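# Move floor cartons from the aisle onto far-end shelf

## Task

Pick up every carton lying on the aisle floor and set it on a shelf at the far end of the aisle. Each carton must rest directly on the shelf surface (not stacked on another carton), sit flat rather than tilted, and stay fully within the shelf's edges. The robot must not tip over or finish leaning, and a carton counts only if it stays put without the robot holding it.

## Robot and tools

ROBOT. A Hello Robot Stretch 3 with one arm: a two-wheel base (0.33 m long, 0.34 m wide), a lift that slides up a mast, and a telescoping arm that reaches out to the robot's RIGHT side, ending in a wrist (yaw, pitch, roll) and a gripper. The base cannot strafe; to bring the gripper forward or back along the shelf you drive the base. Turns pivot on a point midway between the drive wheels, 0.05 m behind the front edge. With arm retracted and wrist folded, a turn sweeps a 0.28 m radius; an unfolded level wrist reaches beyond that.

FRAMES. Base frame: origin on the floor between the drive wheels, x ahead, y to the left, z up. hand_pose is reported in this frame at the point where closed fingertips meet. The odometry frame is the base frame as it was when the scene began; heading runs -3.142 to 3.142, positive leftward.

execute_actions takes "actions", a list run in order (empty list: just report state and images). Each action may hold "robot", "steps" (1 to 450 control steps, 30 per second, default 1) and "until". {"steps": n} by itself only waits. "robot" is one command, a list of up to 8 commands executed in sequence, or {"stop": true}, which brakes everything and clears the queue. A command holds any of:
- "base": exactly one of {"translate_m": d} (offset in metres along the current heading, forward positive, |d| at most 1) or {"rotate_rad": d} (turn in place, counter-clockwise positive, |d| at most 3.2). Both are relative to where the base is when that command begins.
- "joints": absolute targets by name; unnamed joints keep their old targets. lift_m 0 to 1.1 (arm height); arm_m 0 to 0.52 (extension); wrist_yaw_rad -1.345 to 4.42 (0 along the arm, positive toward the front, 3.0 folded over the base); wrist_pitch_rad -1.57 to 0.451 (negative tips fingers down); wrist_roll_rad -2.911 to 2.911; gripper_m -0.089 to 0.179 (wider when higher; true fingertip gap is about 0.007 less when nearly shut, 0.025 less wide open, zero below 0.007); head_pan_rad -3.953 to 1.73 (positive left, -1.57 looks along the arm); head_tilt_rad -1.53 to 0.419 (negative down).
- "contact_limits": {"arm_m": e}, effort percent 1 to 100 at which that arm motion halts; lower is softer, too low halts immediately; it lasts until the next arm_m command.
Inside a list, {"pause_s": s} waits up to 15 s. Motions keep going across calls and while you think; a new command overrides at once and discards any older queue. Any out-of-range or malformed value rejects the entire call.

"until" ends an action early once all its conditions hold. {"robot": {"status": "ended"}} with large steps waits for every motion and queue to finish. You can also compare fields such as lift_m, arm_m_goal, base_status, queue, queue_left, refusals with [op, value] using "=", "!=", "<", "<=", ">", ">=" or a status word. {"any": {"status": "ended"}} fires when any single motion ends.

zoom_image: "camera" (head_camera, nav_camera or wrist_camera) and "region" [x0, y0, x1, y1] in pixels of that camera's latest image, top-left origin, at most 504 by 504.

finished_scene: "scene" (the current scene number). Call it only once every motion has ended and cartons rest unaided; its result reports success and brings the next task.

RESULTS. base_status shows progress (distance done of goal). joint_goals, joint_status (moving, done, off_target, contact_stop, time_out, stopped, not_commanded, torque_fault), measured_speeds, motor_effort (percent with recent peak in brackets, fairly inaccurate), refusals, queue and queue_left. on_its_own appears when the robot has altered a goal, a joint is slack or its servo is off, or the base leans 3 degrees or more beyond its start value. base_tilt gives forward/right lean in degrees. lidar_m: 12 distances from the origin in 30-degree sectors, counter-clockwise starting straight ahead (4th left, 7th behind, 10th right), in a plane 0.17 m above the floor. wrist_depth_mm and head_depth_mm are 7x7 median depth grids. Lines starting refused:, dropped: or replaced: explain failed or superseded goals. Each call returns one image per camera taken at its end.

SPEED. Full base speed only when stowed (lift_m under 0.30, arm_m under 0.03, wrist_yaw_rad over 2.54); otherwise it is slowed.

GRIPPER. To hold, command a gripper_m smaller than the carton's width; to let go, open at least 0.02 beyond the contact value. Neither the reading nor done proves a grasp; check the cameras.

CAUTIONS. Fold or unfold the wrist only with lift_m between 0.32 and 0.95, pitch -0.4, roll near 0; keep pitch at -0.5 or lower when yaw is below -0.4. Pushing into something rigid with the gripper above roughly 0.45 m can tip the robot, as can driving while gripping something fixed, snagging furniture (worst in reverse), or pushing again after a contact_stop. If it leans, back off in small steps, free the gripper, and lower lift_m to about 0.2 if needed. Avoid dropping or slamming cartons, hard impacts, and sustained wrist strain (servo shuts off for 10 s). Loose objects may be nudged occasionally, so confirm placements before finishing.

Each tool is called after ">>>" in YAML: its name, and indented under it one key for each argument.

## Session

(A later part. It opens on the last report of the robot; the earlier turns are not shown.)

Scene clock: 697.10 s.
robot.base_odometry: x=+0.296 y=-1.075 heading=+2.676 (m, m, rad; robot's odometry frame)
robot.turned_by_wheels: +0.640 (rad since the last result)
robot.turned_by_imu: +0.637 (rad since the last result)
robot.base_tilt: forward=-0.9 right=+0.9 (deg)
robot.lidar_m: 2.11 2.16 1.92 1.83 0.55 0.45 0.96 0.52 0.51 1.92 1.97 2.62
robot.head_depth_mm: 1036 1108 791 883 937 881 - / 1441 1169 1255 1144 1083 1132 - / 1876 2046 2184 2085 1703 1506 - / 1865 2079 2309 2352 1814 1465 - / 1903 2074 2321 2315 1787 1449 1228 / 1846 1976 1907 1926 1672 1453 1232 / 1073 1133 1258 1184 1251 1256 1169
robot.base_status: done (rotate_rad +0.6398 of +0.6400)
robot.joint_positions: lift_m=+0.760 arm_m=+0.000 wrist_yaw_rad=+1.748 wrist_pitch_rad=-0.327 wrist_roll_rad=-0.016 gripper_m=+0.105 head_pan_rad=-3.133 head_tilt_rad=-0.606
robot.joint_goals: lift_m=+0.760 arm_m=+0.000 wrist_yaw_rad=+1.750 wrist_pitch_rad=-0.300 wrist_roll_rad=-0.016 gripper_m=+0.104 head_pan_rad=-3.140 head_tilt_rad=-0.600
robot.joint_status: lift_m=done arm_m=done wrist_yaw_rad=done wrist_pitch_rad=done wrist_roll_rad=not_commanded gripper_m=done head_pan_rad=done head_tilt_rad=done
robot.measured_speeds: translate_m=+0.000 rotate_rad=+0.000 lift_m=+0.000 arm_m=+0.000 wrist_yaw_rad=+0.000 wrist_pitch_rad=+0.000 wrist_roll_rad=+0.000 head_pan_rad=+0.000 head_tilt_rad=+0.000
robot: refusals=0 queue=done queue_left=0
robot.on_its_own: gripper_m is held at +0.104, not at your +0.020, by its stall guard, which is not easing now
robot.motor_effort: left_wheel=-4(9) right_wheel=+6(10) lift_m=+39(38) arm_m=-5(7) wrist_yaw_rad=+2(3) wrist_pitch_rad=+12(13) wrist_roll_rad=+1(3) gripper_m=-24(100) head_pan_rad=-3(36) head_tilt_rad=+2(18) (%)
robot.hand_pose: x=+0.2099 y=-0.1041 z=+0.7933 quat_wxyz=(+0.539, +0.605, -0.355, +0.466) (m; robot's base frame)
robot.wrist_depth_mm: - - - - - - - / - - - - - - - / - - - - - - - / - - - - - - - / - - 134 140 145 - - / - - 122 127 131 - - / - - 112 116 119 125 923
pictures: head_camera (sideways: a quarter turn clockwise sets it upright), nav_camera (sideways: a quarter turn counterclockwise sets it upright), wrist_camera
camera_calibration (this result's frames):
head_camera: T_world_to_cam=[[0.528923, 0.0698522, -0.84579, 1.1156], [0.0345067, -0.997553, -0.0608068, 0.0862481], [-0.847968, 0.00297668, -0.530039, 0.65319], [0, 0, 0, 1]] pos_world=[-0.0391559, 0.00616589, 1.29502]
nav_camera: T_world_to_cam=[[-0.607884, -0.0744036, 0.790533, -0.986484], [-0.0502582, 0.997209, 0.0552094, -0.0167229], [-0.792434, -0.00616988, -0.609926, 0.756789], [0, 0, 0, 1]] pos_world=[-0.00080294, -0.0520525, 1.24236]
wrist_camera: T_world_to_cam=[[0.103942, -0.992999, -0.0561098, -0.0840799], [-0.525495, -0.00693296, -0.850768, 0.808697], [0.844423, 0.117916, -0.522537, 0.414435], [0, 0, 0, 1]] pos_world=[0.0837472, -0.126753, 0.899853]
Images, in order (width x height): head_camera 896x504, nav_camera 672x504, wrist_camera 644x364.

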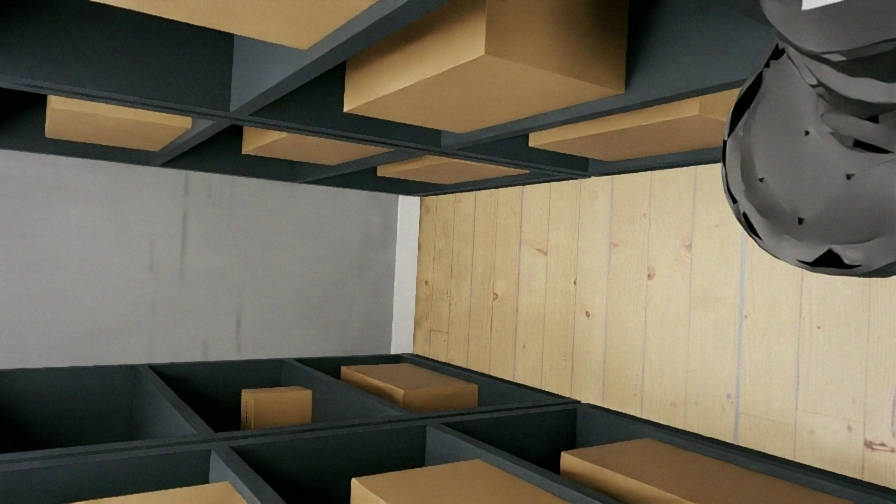

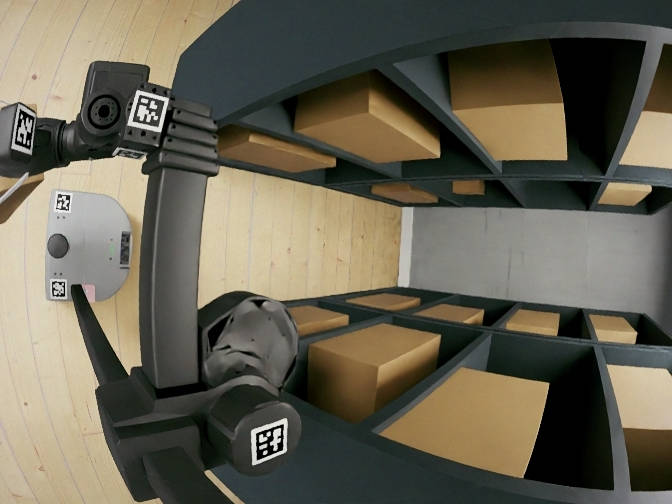

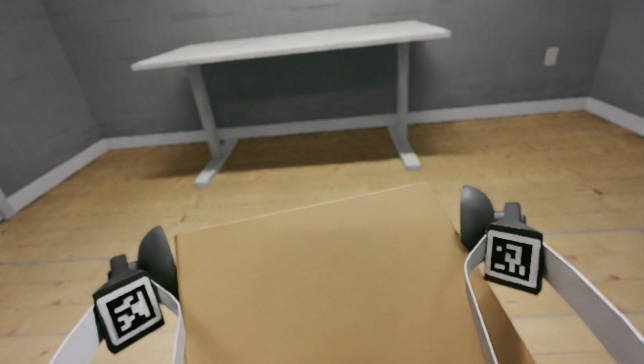

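>>> execute_actions:
  actions:
    - {"robot":[{"base":{"translate_m":-0.95}}],"steps":450,"until":{"robot":{"status":"ended"}}}

>>> execute_actions:
  actions:
    - {"robot":[{"base":{"translate_m":-0.9},"joints":{"lift_m":0.79,"gripper_m":0.015}},{"joints":{"wrist_yaw_rad":0.8,"head_pan_rad":-1.3,"head_tilt_rad":-0.8}}],"steps":450,"until":{"robot":{"status":"ended"}}}

Scene clock: 714.53 s.
robot.base_odometry: x=+1.145 y=-1.502 heading=+2.676 (m, m, rad; robot's odometry frame)
robot.turned_by_wheels: +0.000 (rad since the last result)
robot.turned_by_imu: +0.002 (rad since the last result)
robot.base_tilt: forward=-0.8 right=+0.9 (deg)
robot.lidar_m: 3.06 0.59 0.26 0.24 0.25 0.37 0.85 0.83 0.48 0.40 0.41 0.66
robot.head_depth_mm: 979 732 710 811 724 654 - / 1049 1118 1233 1344 970 889 - / 1064 1179 1317 1452 1643 1479 - / 1069 1169 1318 1477 1662 1472 - / 1067 1181 1318 1493 1677 1447 1223 / 1068 1179 1324 1476 1638 1451 1218 / 1057 1152 1283 1354 1352 1330 1195
robot.base_status: done (translate_m -0.9500 of -0.9500)
robot.joint_positions: lift_m=+0.760 arm_m=+0.000 wrist_yaw_rad=+1.748 wrist_pitch_rad=-0.327 wrist_roll_rad=-0.016 gripper_m=+0.105 head_pan_rad=-3.133 head_tilt_rad=-0.606
robot.joint_goals: lift_m=+0.760 arm_m=+0.000 wrist_yaw_rad=+1.750 wrist_pitch_rad=-0.300 wrist_roll_rad=-0.016 gripper_m=+0.104 head_pan_rad=-3.140 head_tilt_rad=-0.600
robot.joint_status: lift_m=done arm_m=done wrist_yaw_rad=done wrist_pitch_rad=done wrist_roll_rad=not_commanded gripper_m=done head_pan_rad=done head_tilt_rad=done
robot.measured_speeds: translate_m=+0.000 rotate_rad=+0.000 lift_m=+0.000 arm_m=+0.000 wrist_yaw_rad=+0.000 wrist_pitch_rad=+0.000 wrist_roll_rad=+0.000 head_pan_rad=+0.000 head_tilt_rad=+0.000
robot: refusals=0 queue=done queue_left=0
robot.on_its_own: gripper_m is held at +0.104, not at your +0.020, by its stall guard, which is not easing now
robot.motor_effort: left_wheel=-4(8) right_wheel=+6(6) lift_m=+39(39) arm_m=-5(5) wrist_yaw_rad=+1(2) wrist_pitch_rad=+12(12) wrist_roll_rad=+2(2) gripper_m=-24(24) head_pan_rad=-3(3) head_tilt_rad=+2(1) (%)
robot.hand_pose: x=+0.2099 y=-0.1041 z=+0.7933 quat_wxyz=(+0.539, +0.605, -0.355, +0.466) (m; robot's base frame)
robot.wrist_depth_mm: 442 - - - - - 407 / 464 - - - - - 441 / 509 - - - - 514 473 / 555 567 - - - 524 515 / 607 599 134 139 145 - 521 / 547 - 122 126 131 443 347 / 460 767 112 115 119 125 388
pictures: head_camera (sideways: a quarter turn clockwise sets it upright), nav_camera (sideways: a quarter turn counterclockwise sets it upright), wrist_camera
camera_calibration (this result's frames):
head_camera: T_world_to_cam=[[0.528784, 0.0698467, -0.845878, 1.11571], [0.0344886, -0.997553, -0.0608111, 0.0862538], [-0.848056, 0.0029828, -0.529899, 0.653009], [0, 0, 0, 1]] pos_world=[-0.039157, 0.00616625, 1.29503]
nav_camera: T_world_to_cam=[[-0.607754, -0.0743975, 0.790633, -0.986616], [-0.050241, 0.99721, 0.0552162, -0.0167319], [-0.792535, -0.00616434, -0.609796, 0.756619], [0, 0, 0, 1]] pos_world=[-0.000813183, -0.0520525, 1.24236]
wrist_camera: T_world_to_cam=[[0.103942, -0.992999, -0.0561097, -0.08408], [-0.525495, -0.00693303, -0.850768, 0.808697], [0.844423, 0.117916, -0.522537, 0.414435], [0, 0, 0, 1]] pos_world=[0.0837472, -0.126753, 0.899853]
Images, in order (width x height): head_camera 896x504, nav_camera 672x504, wrist_camera 644x364.

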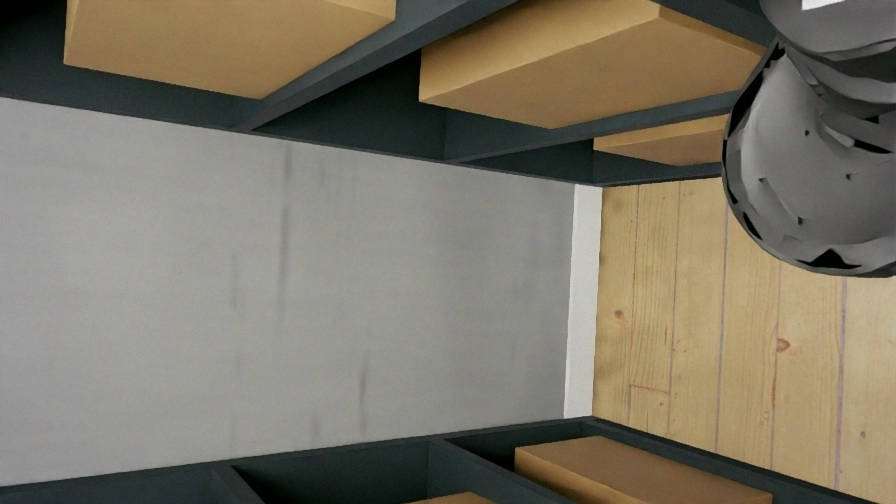

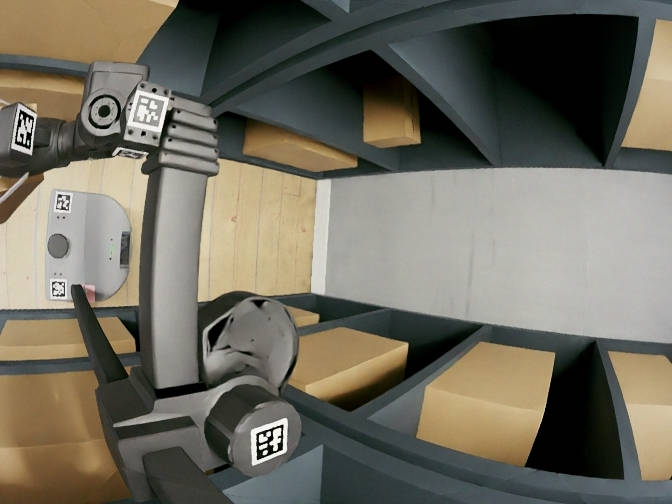

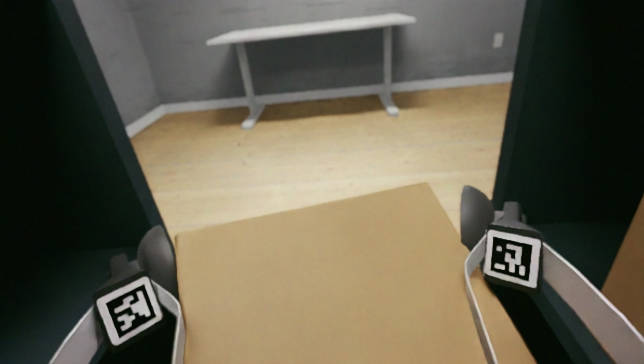

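Scene clock: 726.57 s.
robot.base_odometry: x=+1.949 y=-1.906 heading=+2.676 (m, m, rad; robot's odometry frame)
robot.turned_by_wheels: +0.000 (rad since the last result)
robot.turned_by_imu: +0.002 (rad since the last result)
robot.base_tilt: forward=-0.9 right=+1.0 (deg)
robot.lidar_m: 0.95 0.31 0.22 0.21 0.22 0.38 0.38 0.39 0.45 0.43 0.45 0.66
robot.head_depth_mm: 696 745 552 477 698 763 - / 712 743 547 770 748 780 - / 734 734 541 1032 908 816 - / 753 725 536 1024 911 - 1111 / 775 714 531 1049 918 1159 1131 / 800 708 526 1071 891 1217 1132 / 785 699 541 983 902 1193 1130
robot.base_status: done (translate_m -0.9000 of -0.9000)
robot.joint_positions: lift_m=+0.790 arm_m=+0.000 wrist_yaw_rad=+0.803 wrist_pitch_rad=-0.321 wrist_roll_rad=-0.018 gripper_m=+0.015 head_pan_rad=-1.307 head_tilt_rad=-0.790
robot.joint_goals: lift_m=+0.790 arm_m=+0.000 wrist_yaw_rad=+0.800 wrist_pitch_rad=-0.300 wrist_roll_rad=-0.018 gripper_m=+0.015 head_pan_rad=-1.300 head_tilt_rad=-0.800
robot.joint_status: lift_m=done arm_m=done wrist_yaw_rad=done wrist_pitch_rad=done wrist_roll_rad=not_commanded gripper_m=done head_pan_rad=done head_tilt_rad=done
robot.measured_speeds: translate_m=+0.000 rotate_rad=+0.000 lift_m=+0.000 arm_m=+0.000 wrist_yaw_rad=+0.000 wrist_pitch_rad=+0.000 wrist_roll_rad=+0.000 head_pan_rad=+0.000 head_tilt_rad=+0.000
robot: refusals=0 queue=done queue_left=0
robot.motor_effort: left_wheel=-4(8) right_wheel=+6(6) lift_m=+37(42) arm_m=-4(5) wrist_yaw_rad=-3(2) wrist_pitch_rad=+9(12) wrist_roll_rad=+3(7) gripper_m=+0(100) head_pan_rad=+3(36) head_tilt_rad=-3(14) (%)
robot.hand_pose: x=+0.1480 y=-0.3089 z=+0.8248 quat_wxyz=(+0.692, +0.375, -0.592, +0.172) (m; robot's base frame)
robot.wrist_depth_mm: - 424 511 669 623 532 469 / - 452 537 698 666 559 490 / - 499 552 763 712 603 516 / - 739 590 774 736 642 549 / - 945 598 678 624 600 552 / - - 625 513 507 498 454 / 966 - 759 462 432 426 396
pictures: head_camera (sideways: a quarter turn clockwise sets it upright), nav_camera (sideways: a quarter turn counterclockwise sets it upright), wrist_camera
camera_calibration (this result's frames):
head_camera: T_world_to_cam=[[-0.238921, 0.634975, -0.734659, 0.97541], [0.953847, 0.295201, -0.0550586, 0.0731426], [0.181911, -0.713907, -0.676199, 0.837048], [0, 0, 0, 1]] pos_world=[0.011011, -0.0433782, 1.28663]
nav_camera: T_world_to_cam=[[0.260252, -0.699192, 0.665883, -0.829325], [-0.94988, -0.309112, 0.0466738, -0.000110565], [0.173198, -0.644655, -0.744595, 0.926059], [0, 0, 0, 1]] pos_world=[0.0553362, 0.0170978, 1.24178]
wrist_camera: T_world_to_cam=[[-0.742911, -0.667174, -0.0544221, -0.0546375], [-0.311556, 0.416588, -0.854042, 0.903385], [0.592466, -0.617521, -0.51735, 0.313142], [0, 0, 0, 1]] pos_world=[0.0553376, -0.21942, 0.930559]
Images, in order (width x height): head_camera 896x504, nav_camera 672x504, wrist_camera 644x364.

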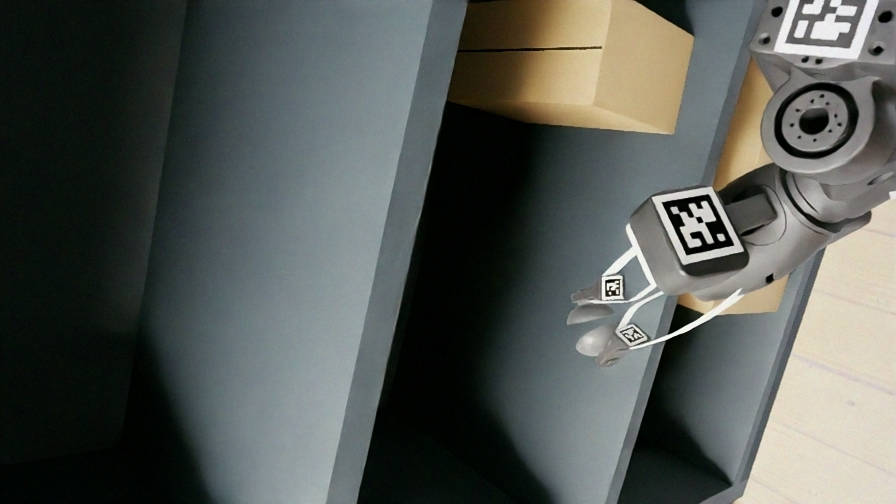

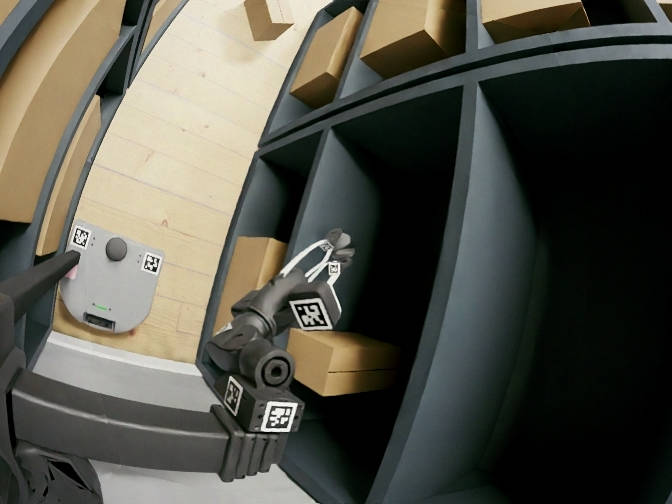

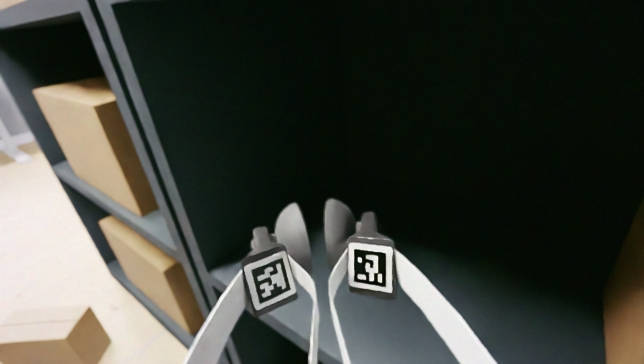

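>>> execute_actions:
  actions:
    - {"robot":[{"joints":{"wrist_yaw_rad":1.75,"gripper_m":0.179,"head_pan_rad":-0.1,"head_tilt_rad":-0.9}},{"base":{"translate_m":0.45},"joints":{"lift_m":0.6}}],"steps":450,"until":{"robot":{"status":"ended"}}}

Scene clock: 736.40 s.
robot.base_odometry: x=+1.547 y=-1.704 heading=+2.676 (m, m, rad; robot's odometry frame)
robot.turned_by_wheels: +0.000 (rad since the last result)
robot.turned_by_imu: -0.002 (rad since the last result)
robot.base_tilt: forward=-0.8 right=+1.0 (deg)
robot.lidar_m: 0.62 0.34 0.22 0.22 0.27 0.32 0.81 0.62 0.50 0.40 0.41 0.57
robot.head_depth_mm: 931 1026 1017 973 1058 1132 1073 / 3389 2605 1321 1466 1343 1245 1131 / 3315 2570 2045 1695 1383 1263 1125 / 3285 2543 2011 1679 1314 1255 1100 / 3283 2517 2014 1679 1411 1254 1106 / 3302 2491 1986 1588 1391 1226 1097 / 3019 1035 1116 981 975 921 979
robot.base_status: done (translate_m +0.4500 of +0.4500)
robot.joint_positions: lift_m=+0.600 arm_m=+0.000 wrist_yaw_rad=+1.747 wrist_pitch_rad=-0.320 wrist_roll_rad=-0.018 gripper_m=+0.179 head_pan_rad=-0.107 head_tilt_rad=-0.889
robot.joint_goals: lift_m=+0.600 arm_m=+0.000 wrist_yaw_rad=+1.750 wrist_pitch_rad=-0.300 wrist_roll_rad=-0.018 gripper_m=+0.179 head_pan_rad=-0.100 head_tilt_rad=-0.900
robot.joint_status: lift_m=done arm_m=done wrist_yaw_rad=done wrist_pitch_rad=done wrist_roll_rad=not_commanded gripper_m=done head_pan_rad=done head_tilt_rad=done
robot.measured_speeds: translate_m=+0.000 rotate_rad=+0.000 lift_m=+0.000 arm_m=+0.000 wrist_yaw_rad=+0.000 wrist_pitch_rad=+0.000 wrist_roll_rad=+0.000 head_pan_rad=+0.000 head_tilt_rad=+0.000
robot: refusals=0 queue=done queue_left=0
robot.motor_effort: left_wheel=-4(6) right_wheel=+5(11) lift_m=+29(38) arm_m=-4(4) wrist_yaw_rad=+3(4) wrist_pitch_rad=+9(9) wrist_roll_rad=+2(3) gripper_m=+1(100) head_pan_rad=+3(35) head_tilt_rad=-4(12) (%)
robot.hand_pose: x=+0.2107 y=-0.1040 z=+0.6355 quat_wxyz=(+0.538, +0.603, -0.357, +0.468) (m; robot's base frame)
robot.wrist_depth_mm: 419 831 - - - 559 359 / 414 586 - - - 573 368 / 408 579 - - - 581 369 / 405 542 - - - 762 366 / 392 710 - - - 744 337 / 360 620 932 930 887 689 463 / - 580 816 831 795 651 455
pictures: head_camera (sideways: a quarter turn clockwise sets it upright), nav_camera (sideways: a quarter turn counterclockwise sets it upright), wrist_camera
camera_calibration (this result's frames):
head_camera: T_world_to_cam=[[-0.747319, 0.0147186, -0.664302, 0.886825], [0.0651224, 0.996564, -0.0511803, 0.0735079], [0.661266, -0.081509, -0.74571, 0.924528], [0, 0, 0, 1]] pos_world=[0.0465951, -0.0109509, 1.28231]
nav_camera: T_world_to_cam=[[0.807812, -0.017336, 0.589185, -0.732732], [-0.0516136, -0.997808, 0.0414067, 0.00127286], [0.587175, -0.0638588, -0.806937, 1.0046], [0, 0, 0, 1]] pos_world=[0.00210125, 0.0527198, 1.24231]
wrist_camera: T_world_to_cam=[[0.104358, -0.993022, -0.0549283, -0.0937946], [-0.518964, -0.00725801, -0.854765, 0.675923], [0.848402, 0.117708, -0.5161, 0.326309], [0, 0, 0, 1]] pos_world=[0.0837266, -0.126643, 0.741012]
Images, in order (width x height): head_camera 896x504, nav_camera 672x504, wrist_camera 644x364.

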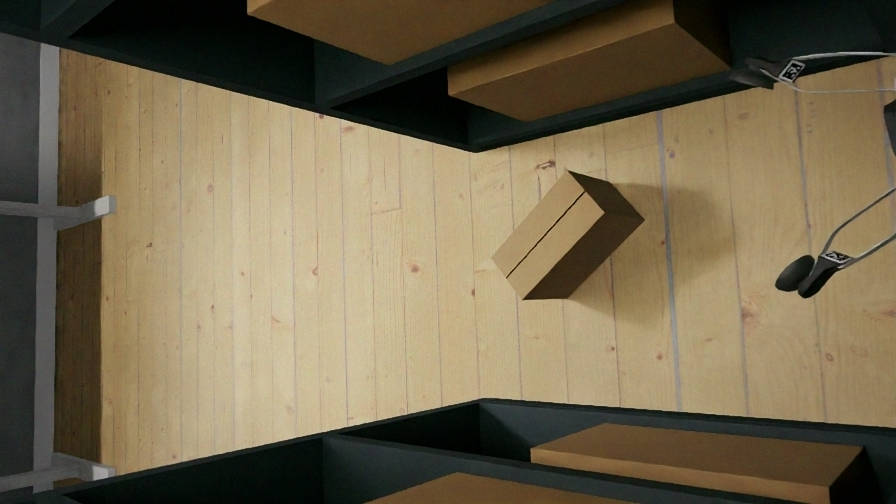

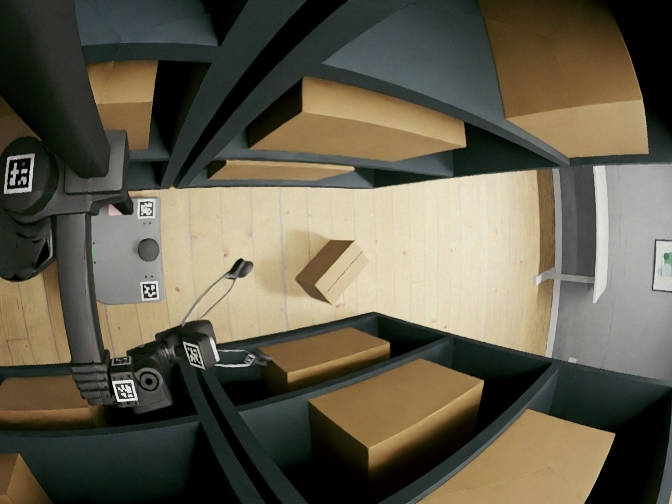

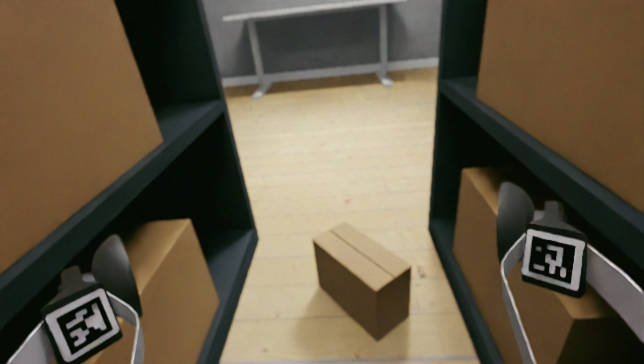

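>>> execute_actions:
  actions:
    - {"robot":[{"base":{"translate_m":0.46},"joints":{"wrist_yaw_rad":0.9,"gripper_m":0.0,"lift_m":0.3,"head_tilt_rad":-1.3}},{"joints":{"lift_m":0.07}},{"joints":{"wrist_yaw_rad":1.9}},{"joints":{"wrist_yaw_rad":1.2}}],"steps":450,"until":{"robot":{"status":"ended"}}}

Scene clock: 751.17 s.
robot.base_odometry: x=+1.136 y=-1.498 heading=+2.676 (m, m, rad; robot's odometry frame)
robot.turned_by_wheels: +0.000 (rad since the last result)
robot.turned_by_imu: -0.002 (rad since the last result)
robot.base_tilt: forward=-0.8 right=+0.9 (deg)
robot.lidar_m: 0.25 0.58 0.26 0.24 0.25 0.38 0.84 0.84 0.49 0.40 0.21 0.21
robot.head_depth_mm: 1671 1534 1123 1122 1088 1104 1096 / 1665 1524 1423 1311 1248 1179 1112 / 1645 1513 1426 1324 1161 - 1104 / 1634 1527 1416 1330 1236 - - / 1628 1513 1411 1324 1242 - - / 1637 1504 1397 1288 1213 1118 1030 / 1615 1508 860 1208 893 848 820
robot.base_status: done (translate_m +0.4600 of +0.4600)
robot.joint_positions: lift_m=+0.101 arm_m=+0.000 wrist_yaw_rad=+0.887 wrist_pitch_rad=-0.256 wrist_roll_rad=-0.002 gripper_m=+0.000 head_pan_rad=-0.107 head_tilt_rad=-1.285
robot.joint_goals: lift_m=+0.101 arm_m=+0.000 wrist_yaw_rad=+0.900 wrist_pitch_rad=-0.300 wrist_roll_rad=-0.002 gripper_m=+0.000 head_pan_rad=-0.100 head_tilt_rad=-1.300
robot.joint_status: lift_m=contact_stop arm_m=done wrist_yaw_rad=done wrist_pitch_rad=done wrist_roll_rad=not_commanded gripper_m=done head_pan_rad=done head_tilt_rad=done
robot.measured_speeds: translate_m=+0.000 rotate_rad=+0.000 lift_m=+0.017 arm_m=+0.000 wrist_yaw_rad=-0.050 wrist_pitch_rad=+0.336 wrist_roll_rad=+0.072 head_pan_rad=+0.000 head_tilt_rad=+0.000
robot: refusals=0 queue=dropped queue_left=0
robot.on_its_own: lift_m is slack since a contact_stop, until your next command for it (your +0.070 is given up)
robot.motor_effort: left_wheel=-4(5) right_wheel=+5(12) lift_m=-3(35) arm_m=-4(4) wrist_yaw_rad=+14(11) wrist_pitch_rad=-30(36) wrist_roll_rad=-7(7) gripper_m=-3(100) head_pan_rad=+2(3) head_tilt_rad=-5(20) (%)
robot.hand_pose: x=+0.1659 y=-0.2981 z=+0.1516 quat_wxyz=(+0.673, +0.382, -0.594, +0.219) (m; robot's base frame)
robot.wrist_depth_mm: - 433 295 227 185 154 133 / - 466 329 245 197 163 139 / - - 494 267 210 173 146 / 807 699 459 293 225 183 153 / 568 474 441 - 241 195 162 / 123 146 386 317 241 208 171 / 112 144 312 301 269 202 178
pictures: head_camera (sideways: a quarter turn clockwise sets it upright), nav_camera (sideways: a quarter turn counterclockwise sets it upright), wrist_camera
ARM HIT: the arm struck its own base hard.
dropped: robot: command 1 of its queue: lift_m: contact_stop
camera_calibration (this result's frames):
head_camera: T_world_to_cam=[[-0.944887, 0.035527, -0.325462, 0.446639], [0.0482479, 0.998351, -0.0310956, 0.0474414], [0.323821, -0.0450848, -0.945044, 1.18566], [0, 0, 0, 1]] pos_world=[0.035795, -0.00977595, 1.26734]
nav_camera: T_world_to_cam=[[0.971901, -0.0345331, 0.232843, -0.269601], [-0.0395341, -0.999076, 0.0168442, 0.033192], [0.232046, -0.0255762, -0.972368, 1.22167], [0, 0, 0, 1]] pos_world=[-0.0201467, 0.0550968, 1.25013]
wrist_camera: T_world_to_cam=[[-0.684122, -0.725604, -0.0739934, -0.0950211], [-0.291637, 0.365121, -0.884101, 0.315452], [0.668524, -0.583254, -0.461401, -0.0499633], [0, 0, 0, 1]] pos_world=[0.0603932, -0.213267, 0.248807]
Images, in order (width x height): head_camera 896x504, nav_camera 672x504, wrist_camera 644x364.

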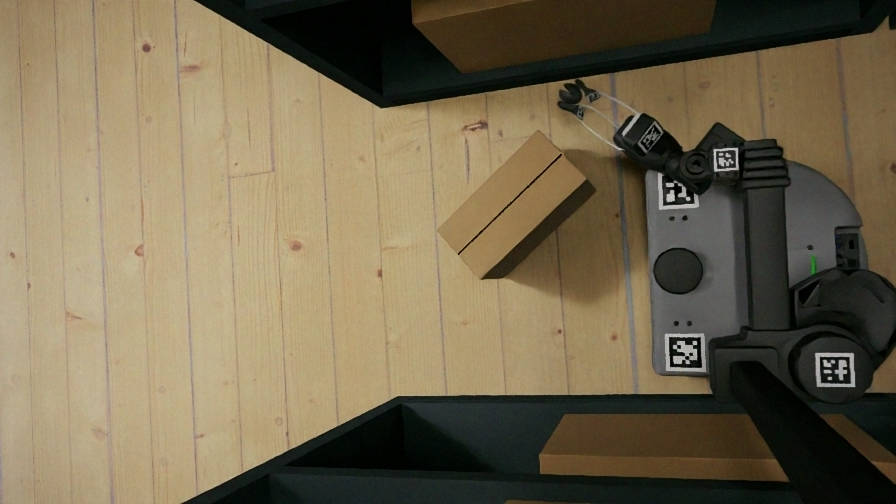

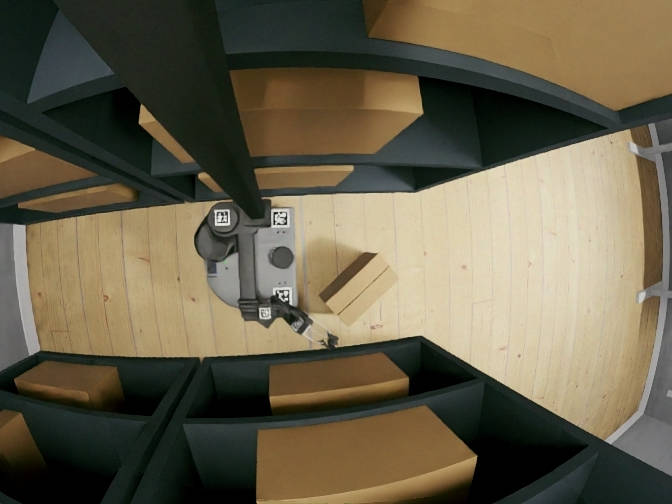

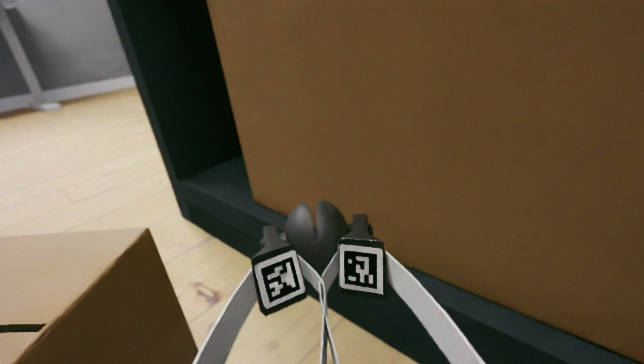

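>>> execute_actions:
  actions:
    - {"robot":[{"joints":{"lift_m":0.14,"arm_m":0.04,"wrist_yaw_rad":1.05,"wrist_pitch_rad":-0.45}},{"joints":{"lift_m":0.12}},{"joints":{"wrist_yaw_rad":1.9}},{"joints":{"wrist_yaw_rad":1.3}}],"steps":450,"until":{"robot":{"status":"ended"}}}

Scene clock: 758.03 s.
robot.base_odometry: x=+1.136 y=-1.498 heading=+2.676 (m, m, rad; robot's odometry frame)
robot.turned_by_wheels: +0.000 (rad since the last result)
robot.turned_by_imu: -0.001 (rad since the last result)
robot.base_tilt: forward=-0.9 right=+0.9 (deg)
robot.lidar_m: 0.17 0.58 0.26 0.24 0.25 0.38 0.85 0.84 0.49 0.40 0.41 0.19
robot.head_depth_mm: 1658 1531 1116 1121 1088 1104 1093 / 1641 1536 1413 1310 1253 1189 1114 / 1645 1527 1423 1329 1245 - 1110 / 1642 1521 1416 1311 1213 - - / 1640 1511 1418 1307 1246 - - / 1636 1509 1419 1284 1209 1117 1030 / 1613 1515 857 1204 889 847 821
robot.base_status: done (translate_m +0.4600 of +0.4600)
robot.joint_positions: lift_m=+0.120 arm_m=+0.040 wrist_yaw_rad=+1.303 wrist_pitch_rad=-0.463 wrist_roll_rad=-0.007 gripper_m=+0.000 head_pan_rad=-0.107 head_tilt_rad=-1.285
robot.joint_goals: lift_m=+0.120 arm_m=+0.040 wrist_yaw_rad=+1.300 wrist_pitch_rad=-0.450 wrist_roll_rad=-0.007 gripper_m=+0.000 head_pan_rad=-0.100 head_tilt_rad=-1.300
robot.joint_status: lift_m=done arm_m=done wrist_yaw_rad=done wrist_pitch_rad=done wrist_roll_rad=not_commanded gripper_m=done head_pan_rad=done head_tilt_rad=done
robot.measured_speeds: translate_m=+0.000 rotate_rad=+0.000 lift_m=+0.000 arm_m=+0.000 wrist_yaw_rad=+0.000 wrist_pitch_rad=+0.000 wrist_roll_rad=+0.000 head_pan_rad=+0.000 head_tilt_rad=+0.000
robot: refusals=0 queue=done queue_left=0
robot.motor_effort: left_wheel=-4(4) right_wheel=+6(7) lift_m=+29(40) arm_m=-3(15) wrist_yaw_rad=-3(33) wrist_pitch_rad=+6(19) wrist_roll_rad=-3(20) gripper_m=-4(3) head_pan_rad=+2(3) head_tilt_rad=-5(5) (%)
robot.hand_pose: x=+0.1893 y=-0.2430 z=+0.1229 quat_wxyz=(+0.648, +0.545, -0.446, +0.290) (m; robot's base frame)
robot.wrist_depth_mm: - - - 469 267 194 153 / 962 878 786 500 289 205 159 / 641 597 562 484 314 218 167 / 491 462 433 416 304 233 175 / 366 372 362 - 316 230 184 / 167 315 308 284 283 237 184 / 169 263 265 259 248 237 182
pictures: head_camera (sideways: a quarter turn clockwise sets it upright), nav_camera (sideways: a quarter turn counterclockwise sets it upright), wrist_camera
ARM HIT: the arm struck its own base hard.
camera_calibration (this result's frames):
head_camera: T_world_to_cam=[[-0.94489, 0.035527, -0.325455, 0.44663], [0.0482475, 0.998351, -0.0310952, 0.0474408], [0.323814, -0.0450839, -0.945046, 1.18566], [0, 0, 0, 1]] pos_world=[0.0357948, -0.00977591, 1.26734]
nav_camera: T_world_to_cam=[[0.971903, -0.034533, 0.232836, -0.269592], [-0.0395337, -0.999076, 0.0168437, 0.0331926], [0.232039, -0.0255753, -0.97237, 1.22167], [0, 0, 0, 1]] pos_world=[-0.0201471, 0.0550969, 1.25013]
wrist_camera: T_world_to_cam=[[-0.343233, -0.937742, -0.0532051, -0.159806], [-0.581267, 0.256568, -0.772206, 0.291508], [0.737781, -0.23412, -0.633141, 0.0460902], [0, 0, 0, 1]] pos_world=[0.0805886, -0.213858, 0.245783]
Images, in order (width x height): head_camera 896x504, nav_camera 672x504, wrist_camera 644x364.

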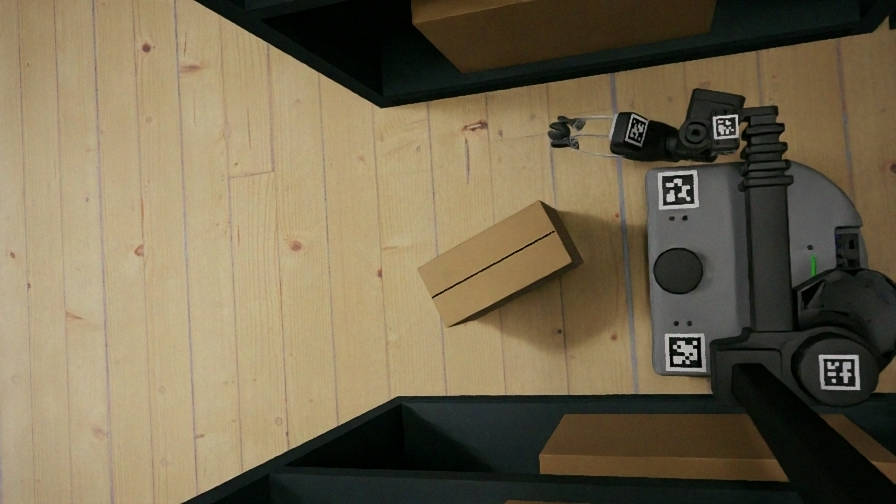

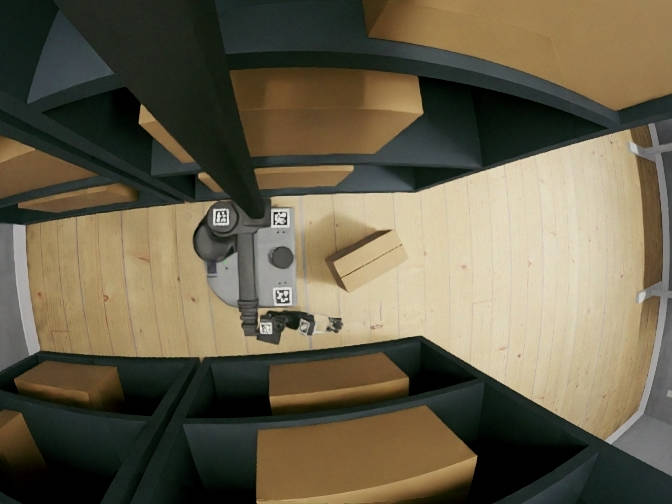

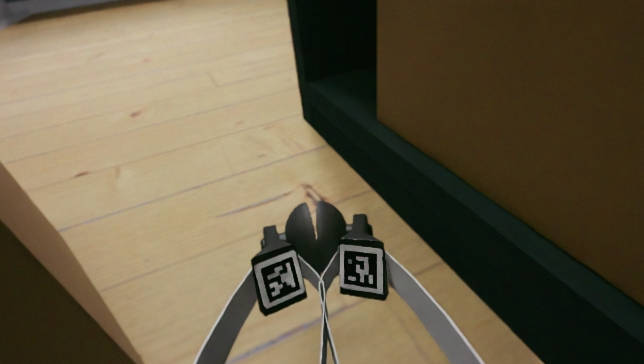

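>>> execute_actions:
  actions:
    - {"robot":[{"joints":{"lift_m":0.35,"arm_m":0.0,"wrist_yaw_rad":1.75,"wrist_pitch_rad":-0.3}},{"base":{"translate_m":1.0}},{"base":{"translate_m":-0.15}}],"steps":450,"until":{"robot":{"status":"ended"}}}

Scene clock: 775.27 s.
robot.base_odometry: x=+0.302 y=-1.079 heading=+2.676 (m, m, rad; robot's odometry frame)
robot.turned_by_wheels: +0.000 (rad since the last result)
robot.turned_by_imu: -0.004 (rad since the last result)
robot.base_tilt: forward=-0.8 right=-0.1 (deg)
robot.lidar_m: 0.16 2.18 1.93 1.83 0.54 0.45 0.96 0.52 0.51 1.92 0.17 0.15
robot.head_depth_mm: 1648 1531 1419 1340 1253 1186 1120 / 1651 1552 1419 1339 1255 1206 1103 / 1641 1535 1418 1325 1242 - 1102 / 1636 1513 1416 1321 1213 - - / 1622 1514 1420 1319 1241 - - / 1643 1507 1410 1312 1237 1182 - / 1622 1502 1408 1316 1231 1170 -
robot.base_status: moving (translate_m -0.0675 of -0.1500)
robot.joint_positions: lift_m=+0.350 arm_m=+0.000 wrist_yaw_rad=+1.747 wrist_pitch_rad=-0.320 wrist_roll_rad=-0.008 gripper_m=+0.000 head_pan_rad=-0.107 head_tilt_rad=-1.285
robot.joint_goals: lift_m=+0.350 arm_m=+0.000 wrist_yaw_rad=+1.750 wrist_pitch_rad=-0.300 wrist_roll_rad=-0.008 gripper_m=+0.000 head_pan_rad=-0.100 head_tilt_rad=-1.300
robot.joint_status: lift_m=done arm_m=done wrist_yaw_rad=done wrist_pitch_rad=done wrist_roll_rad=not_commanded gripper_m=done head_pan_rad=done head_tilt_rad=done
robot.measured_speeds: translate_m=-0.100 rotate_rad=+0.000 lift_m=+0.000 arm_m=+0.000 wrist_yaw_rad=+0.000 wrist_pitch_rad=+0.000 wrist_roll_rad=+0.000 head_pan_rad=+0.000 head_tilt_rad=+0.000
robot: refusals=0 queue=running queue_left=0
robot.motor_effort: left_wheel=-5(9) right_wheel=+3(11) lift_m=+38(40) arm_m=-5(6) wrist_yaw_rad=+2(3) wrist_pitch_rad=+9(8) wrist_roll_rad=-2(3) gripper_m=-1(1) head_pan_rad=+3(3) head_tilt_rad=-5(5) (%)
robot.hand_pose: x=+0.2106 y=-0.1040 z=+0.3850 quat_wxyz=(+0.536, +0.606, -0.359, +0.465) (m; robot's base frame)
robot.wrist_depth_mm: - - - - - - - / - - - - - - - / - - - - - - - / - - - - 959 914 865 / 959 882 865 - 783 728 695 / 752 714 706 398 627 606 584 / 611 589 573 354 525 516 498
pictures: head_camera (sideways: a quarter turn clockwise sets it upright), nav_camera (sideways: a quarter turn counterclockwise sets it upright), wrist_camera
camera_calibration (this result's frames):
head_camera: T_world_to_cam=[[-0.94489, 0.0355271, -0.325454, 0.446629], [0.0482475, 0.998351, -0.0310952, 0.0474408], [0.323813, -0.0450839, -0.945046, 1.18566], [0, 0, 0, 1]] pos_world=[0.0357948, -0.00977591, 1.26734]
nav_camera: T_world_to_cam=[[0.971903, -0.034533, 0.232835, -0.269591], [-0.0395337, -0.999076, 0.0168437, 0.0331927], [0.232039, -0.0255753, -0.97237, 1.22167], [0, 0, 0, 1]] pos_world=[-0.0201471, 0.0550969, 1.25013]
wrist_camera: T_world_to_cam=[[0.101469, -0.992767, -0.064166, -0.103375], [-0.52069, 0.00196169, -0.853744, 0.462775], [0.847695, 0.120039, -0.516724, 0.197747], [0, 0, 0, 1]] pos_world=[0.0838227, -0.127272, 0.490639]
Images, in order (width x height): head_camera 896x504, nav_camera 672x504, wrist_camera 644x364.

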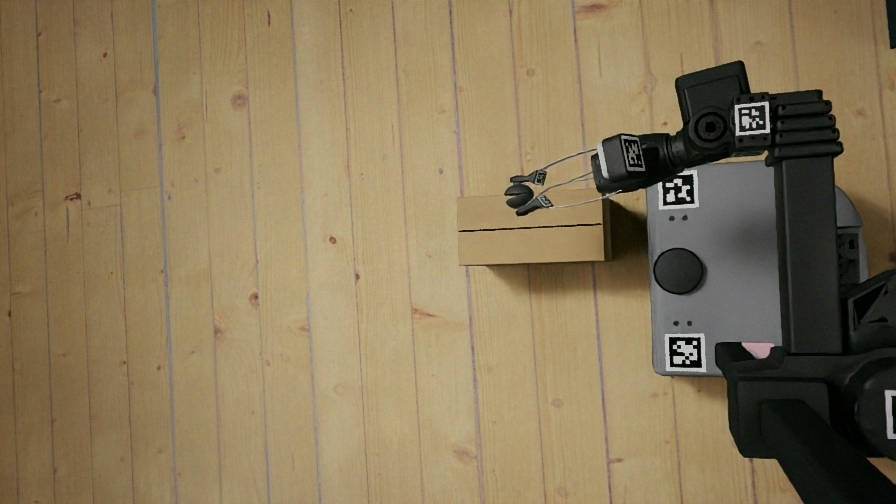

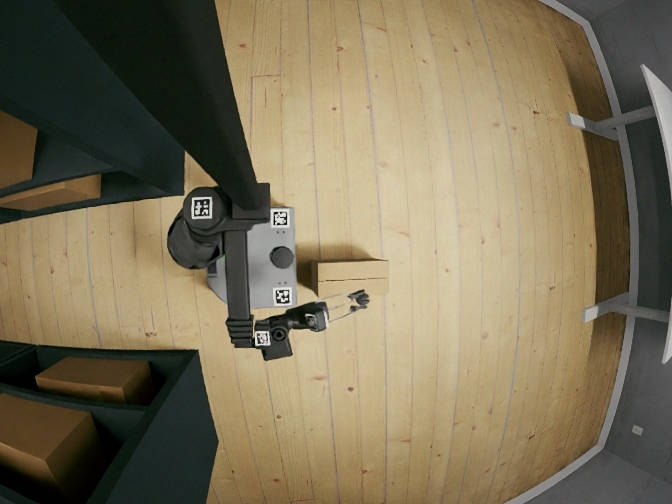

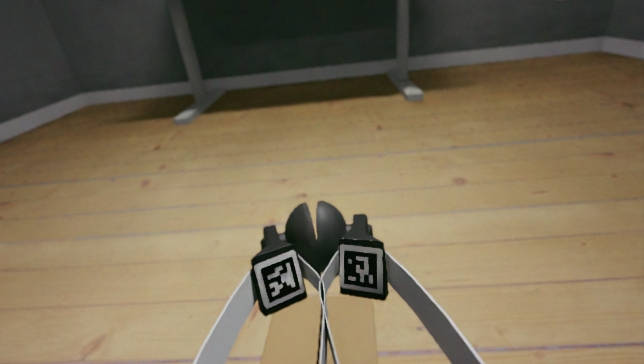

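>>> execute_actions:
  actions:
    - {"steps":100,"until":{"robot":{"status":"ended"}}}
    - {"robot":[{"base":{"translate_m":-0.09},"joints":{"lift_m":0.4}},{"base":{"rotate_rad":1.571}},{"base":{"translate_m":-0.02},"joints":{"wrist_yaw_rad":0,"gripper_m":0.179,"head_pan_rad":-1.57,"head_tilt_rad":-1.1}},{"joints":{"lift_m":0.22}}],"steps":450,"until":{"robot":{"status":"ended"}}}

Scene clock: 790.13 s.
robot.base_odometry: x=+0.465 y=-1.138 heading=-2.036 (m, m, rad; robot's odometry frame)
robot.turned_by_wheels: +1.571 (rad since the last result)
robot.turned_by_imu: +1.566 (rad since the last result)
robot.base_tilt: forward=-0.8 right=+0.9 (deg)
robot.lidar_m: 1.84 0.33 0.62 1.02 0.53 0.39 0.68 1.96 0.30 0.29 2.34 1.93
robot.head_depth_mm: 2176 1867 1633 1465 1326 1199 1104 / 2096 1859 1631 1456 1313 1201 1112 / 2140 1841 1625 1450 1263 1221 - / 2117 1851 1613 1455 1176 - - / 2111 1817 1602 1428 1295 1184 1090 / 2100 1809 1606 1429 1300 1175 1086 / 2061 1803 1601 1436 1287 1176 1085
robot.base_status: done (translate_m -0.0200 of -0.0200)
robot.joint_positions: lift_m=+0.220 arm_m=+0.000 wrist_yaw_rad=+0.003 wrist_pitch_rad=-0.319 wrist_roll_rad=-0.009 gripper_m=+0.179 head_pan_rad=-1.563 head_tilt_rad=-1.100
robot.joint_goals: lift_m=+0.220 arm_m=+0.000 wrist_yaw_rad=+0.000 wrist_pitch_rad=-0.300 wrist_roll_rad=-0.009 gripper_m=+0.179 head_pan_rad=-1.570 head_tilt_rad=-1.100
robot.joint_status: lift_m=done arm_m=done wrist_yaw_rad=done wrist_pitch_rad=done wrist_roll_rad=not_commanded gripper_m=done head_pan_rad=done head_tilt_rad=done
robot.measured_speeds: translate_m=+0.000 rotate_rad=+0.000 lift_m=+0.000 arm_m=+0.000 wrist_yaw_rad=+0.000 wrist_pitch_rad=+0.000 wrist_roll_rad=+0.000 head_pan_rad=+0.000 head_tilt_rad=+0.000
robot: refusals=0 queue=done queue_left=0
robot.motor_effort: left_wheel=-4(10) right_wheel=+6(12) lift_m=+29(41) arm_m=-5(5) wrist_yaw_rad=-3(4) wrist_pitch_rad=+8(9) wrist_roll_rad=-2(2) gripper_m=+0(100) head_pan_rad=-3(37) head_tilt_rad=+0(10) (%)
robot.hand_pose: x=-0.0208 y=-0.3810 z=+0.2555 quat_wxyz=(+0.701, +0.114, -0.695, -0.111) (m; robot's base frame)
robot.wrist_depth_mm: - - - - - - - / - - - - - - - / - - - - 981 912 842 / 954 895 819 760 724 688 647 / 693 671 622 306 300 544 525 / 569 526 511 251 237 442 418 / - 429 426 214 201 359 368
pictures: head_camera (sideways: a quarter turn clockwise sets it upright), nav_camera (sideways: a quarter turn counterclockwise sets it upright), wrist_camera
camera_calibration (this result's frames):
head_camera: T_world_to_cam=[[-0.0721288, 0.866818, -0.49338, 0.660025], [0.997375, 0.0594946, -0.0412834, 0.0549238], [-0.00643173, -0.495063, -0.868833, 1.08867], [0, 0, 0, 1]] pos_world=[-0.000170743, -0.0364286, 1.27378]
nav_camera: T_world_to_cam=[[0.0763362, -0.910116, 0.407261, -0.491288], [-0.997079, -0.0707058, 0.0288825, 0.0233549], [0.00250926, -0.408276, -0.912855, 1.14582], [0, 0, 0, 1]] pos_world=[0.0579146, 0.022333, 1.24537]
wrist_camera: T_world_to_cam=[[-0.995439, 0.0712766, -0.0634119, 0.0191937], [0.0910711, 0.511976, -0.854158, 0.439387], [-0.0284161, -0.856037, -0.516132, -0.0300161], [0, 0, 0, 1]] pos_world=[-0.0217623, -0.252019, 0.361031]
Images, in order (width x height): head_camera 896x504, nav_camera 672x504, wrist_camera 644x364.

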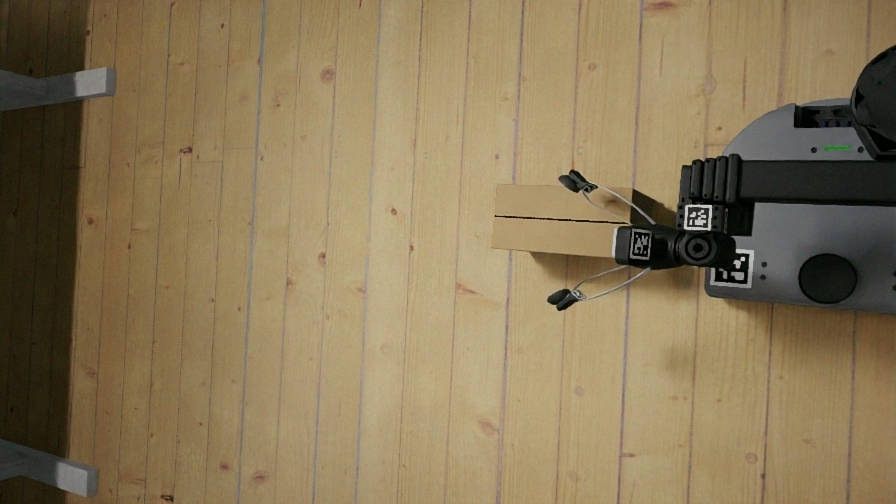

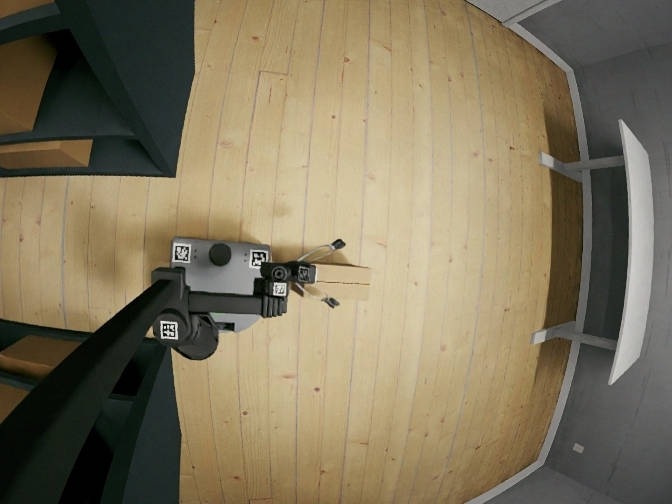

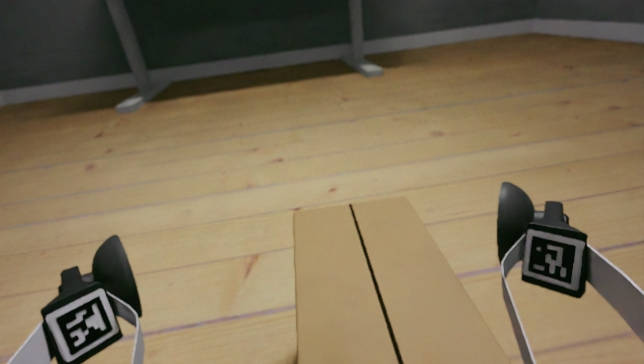

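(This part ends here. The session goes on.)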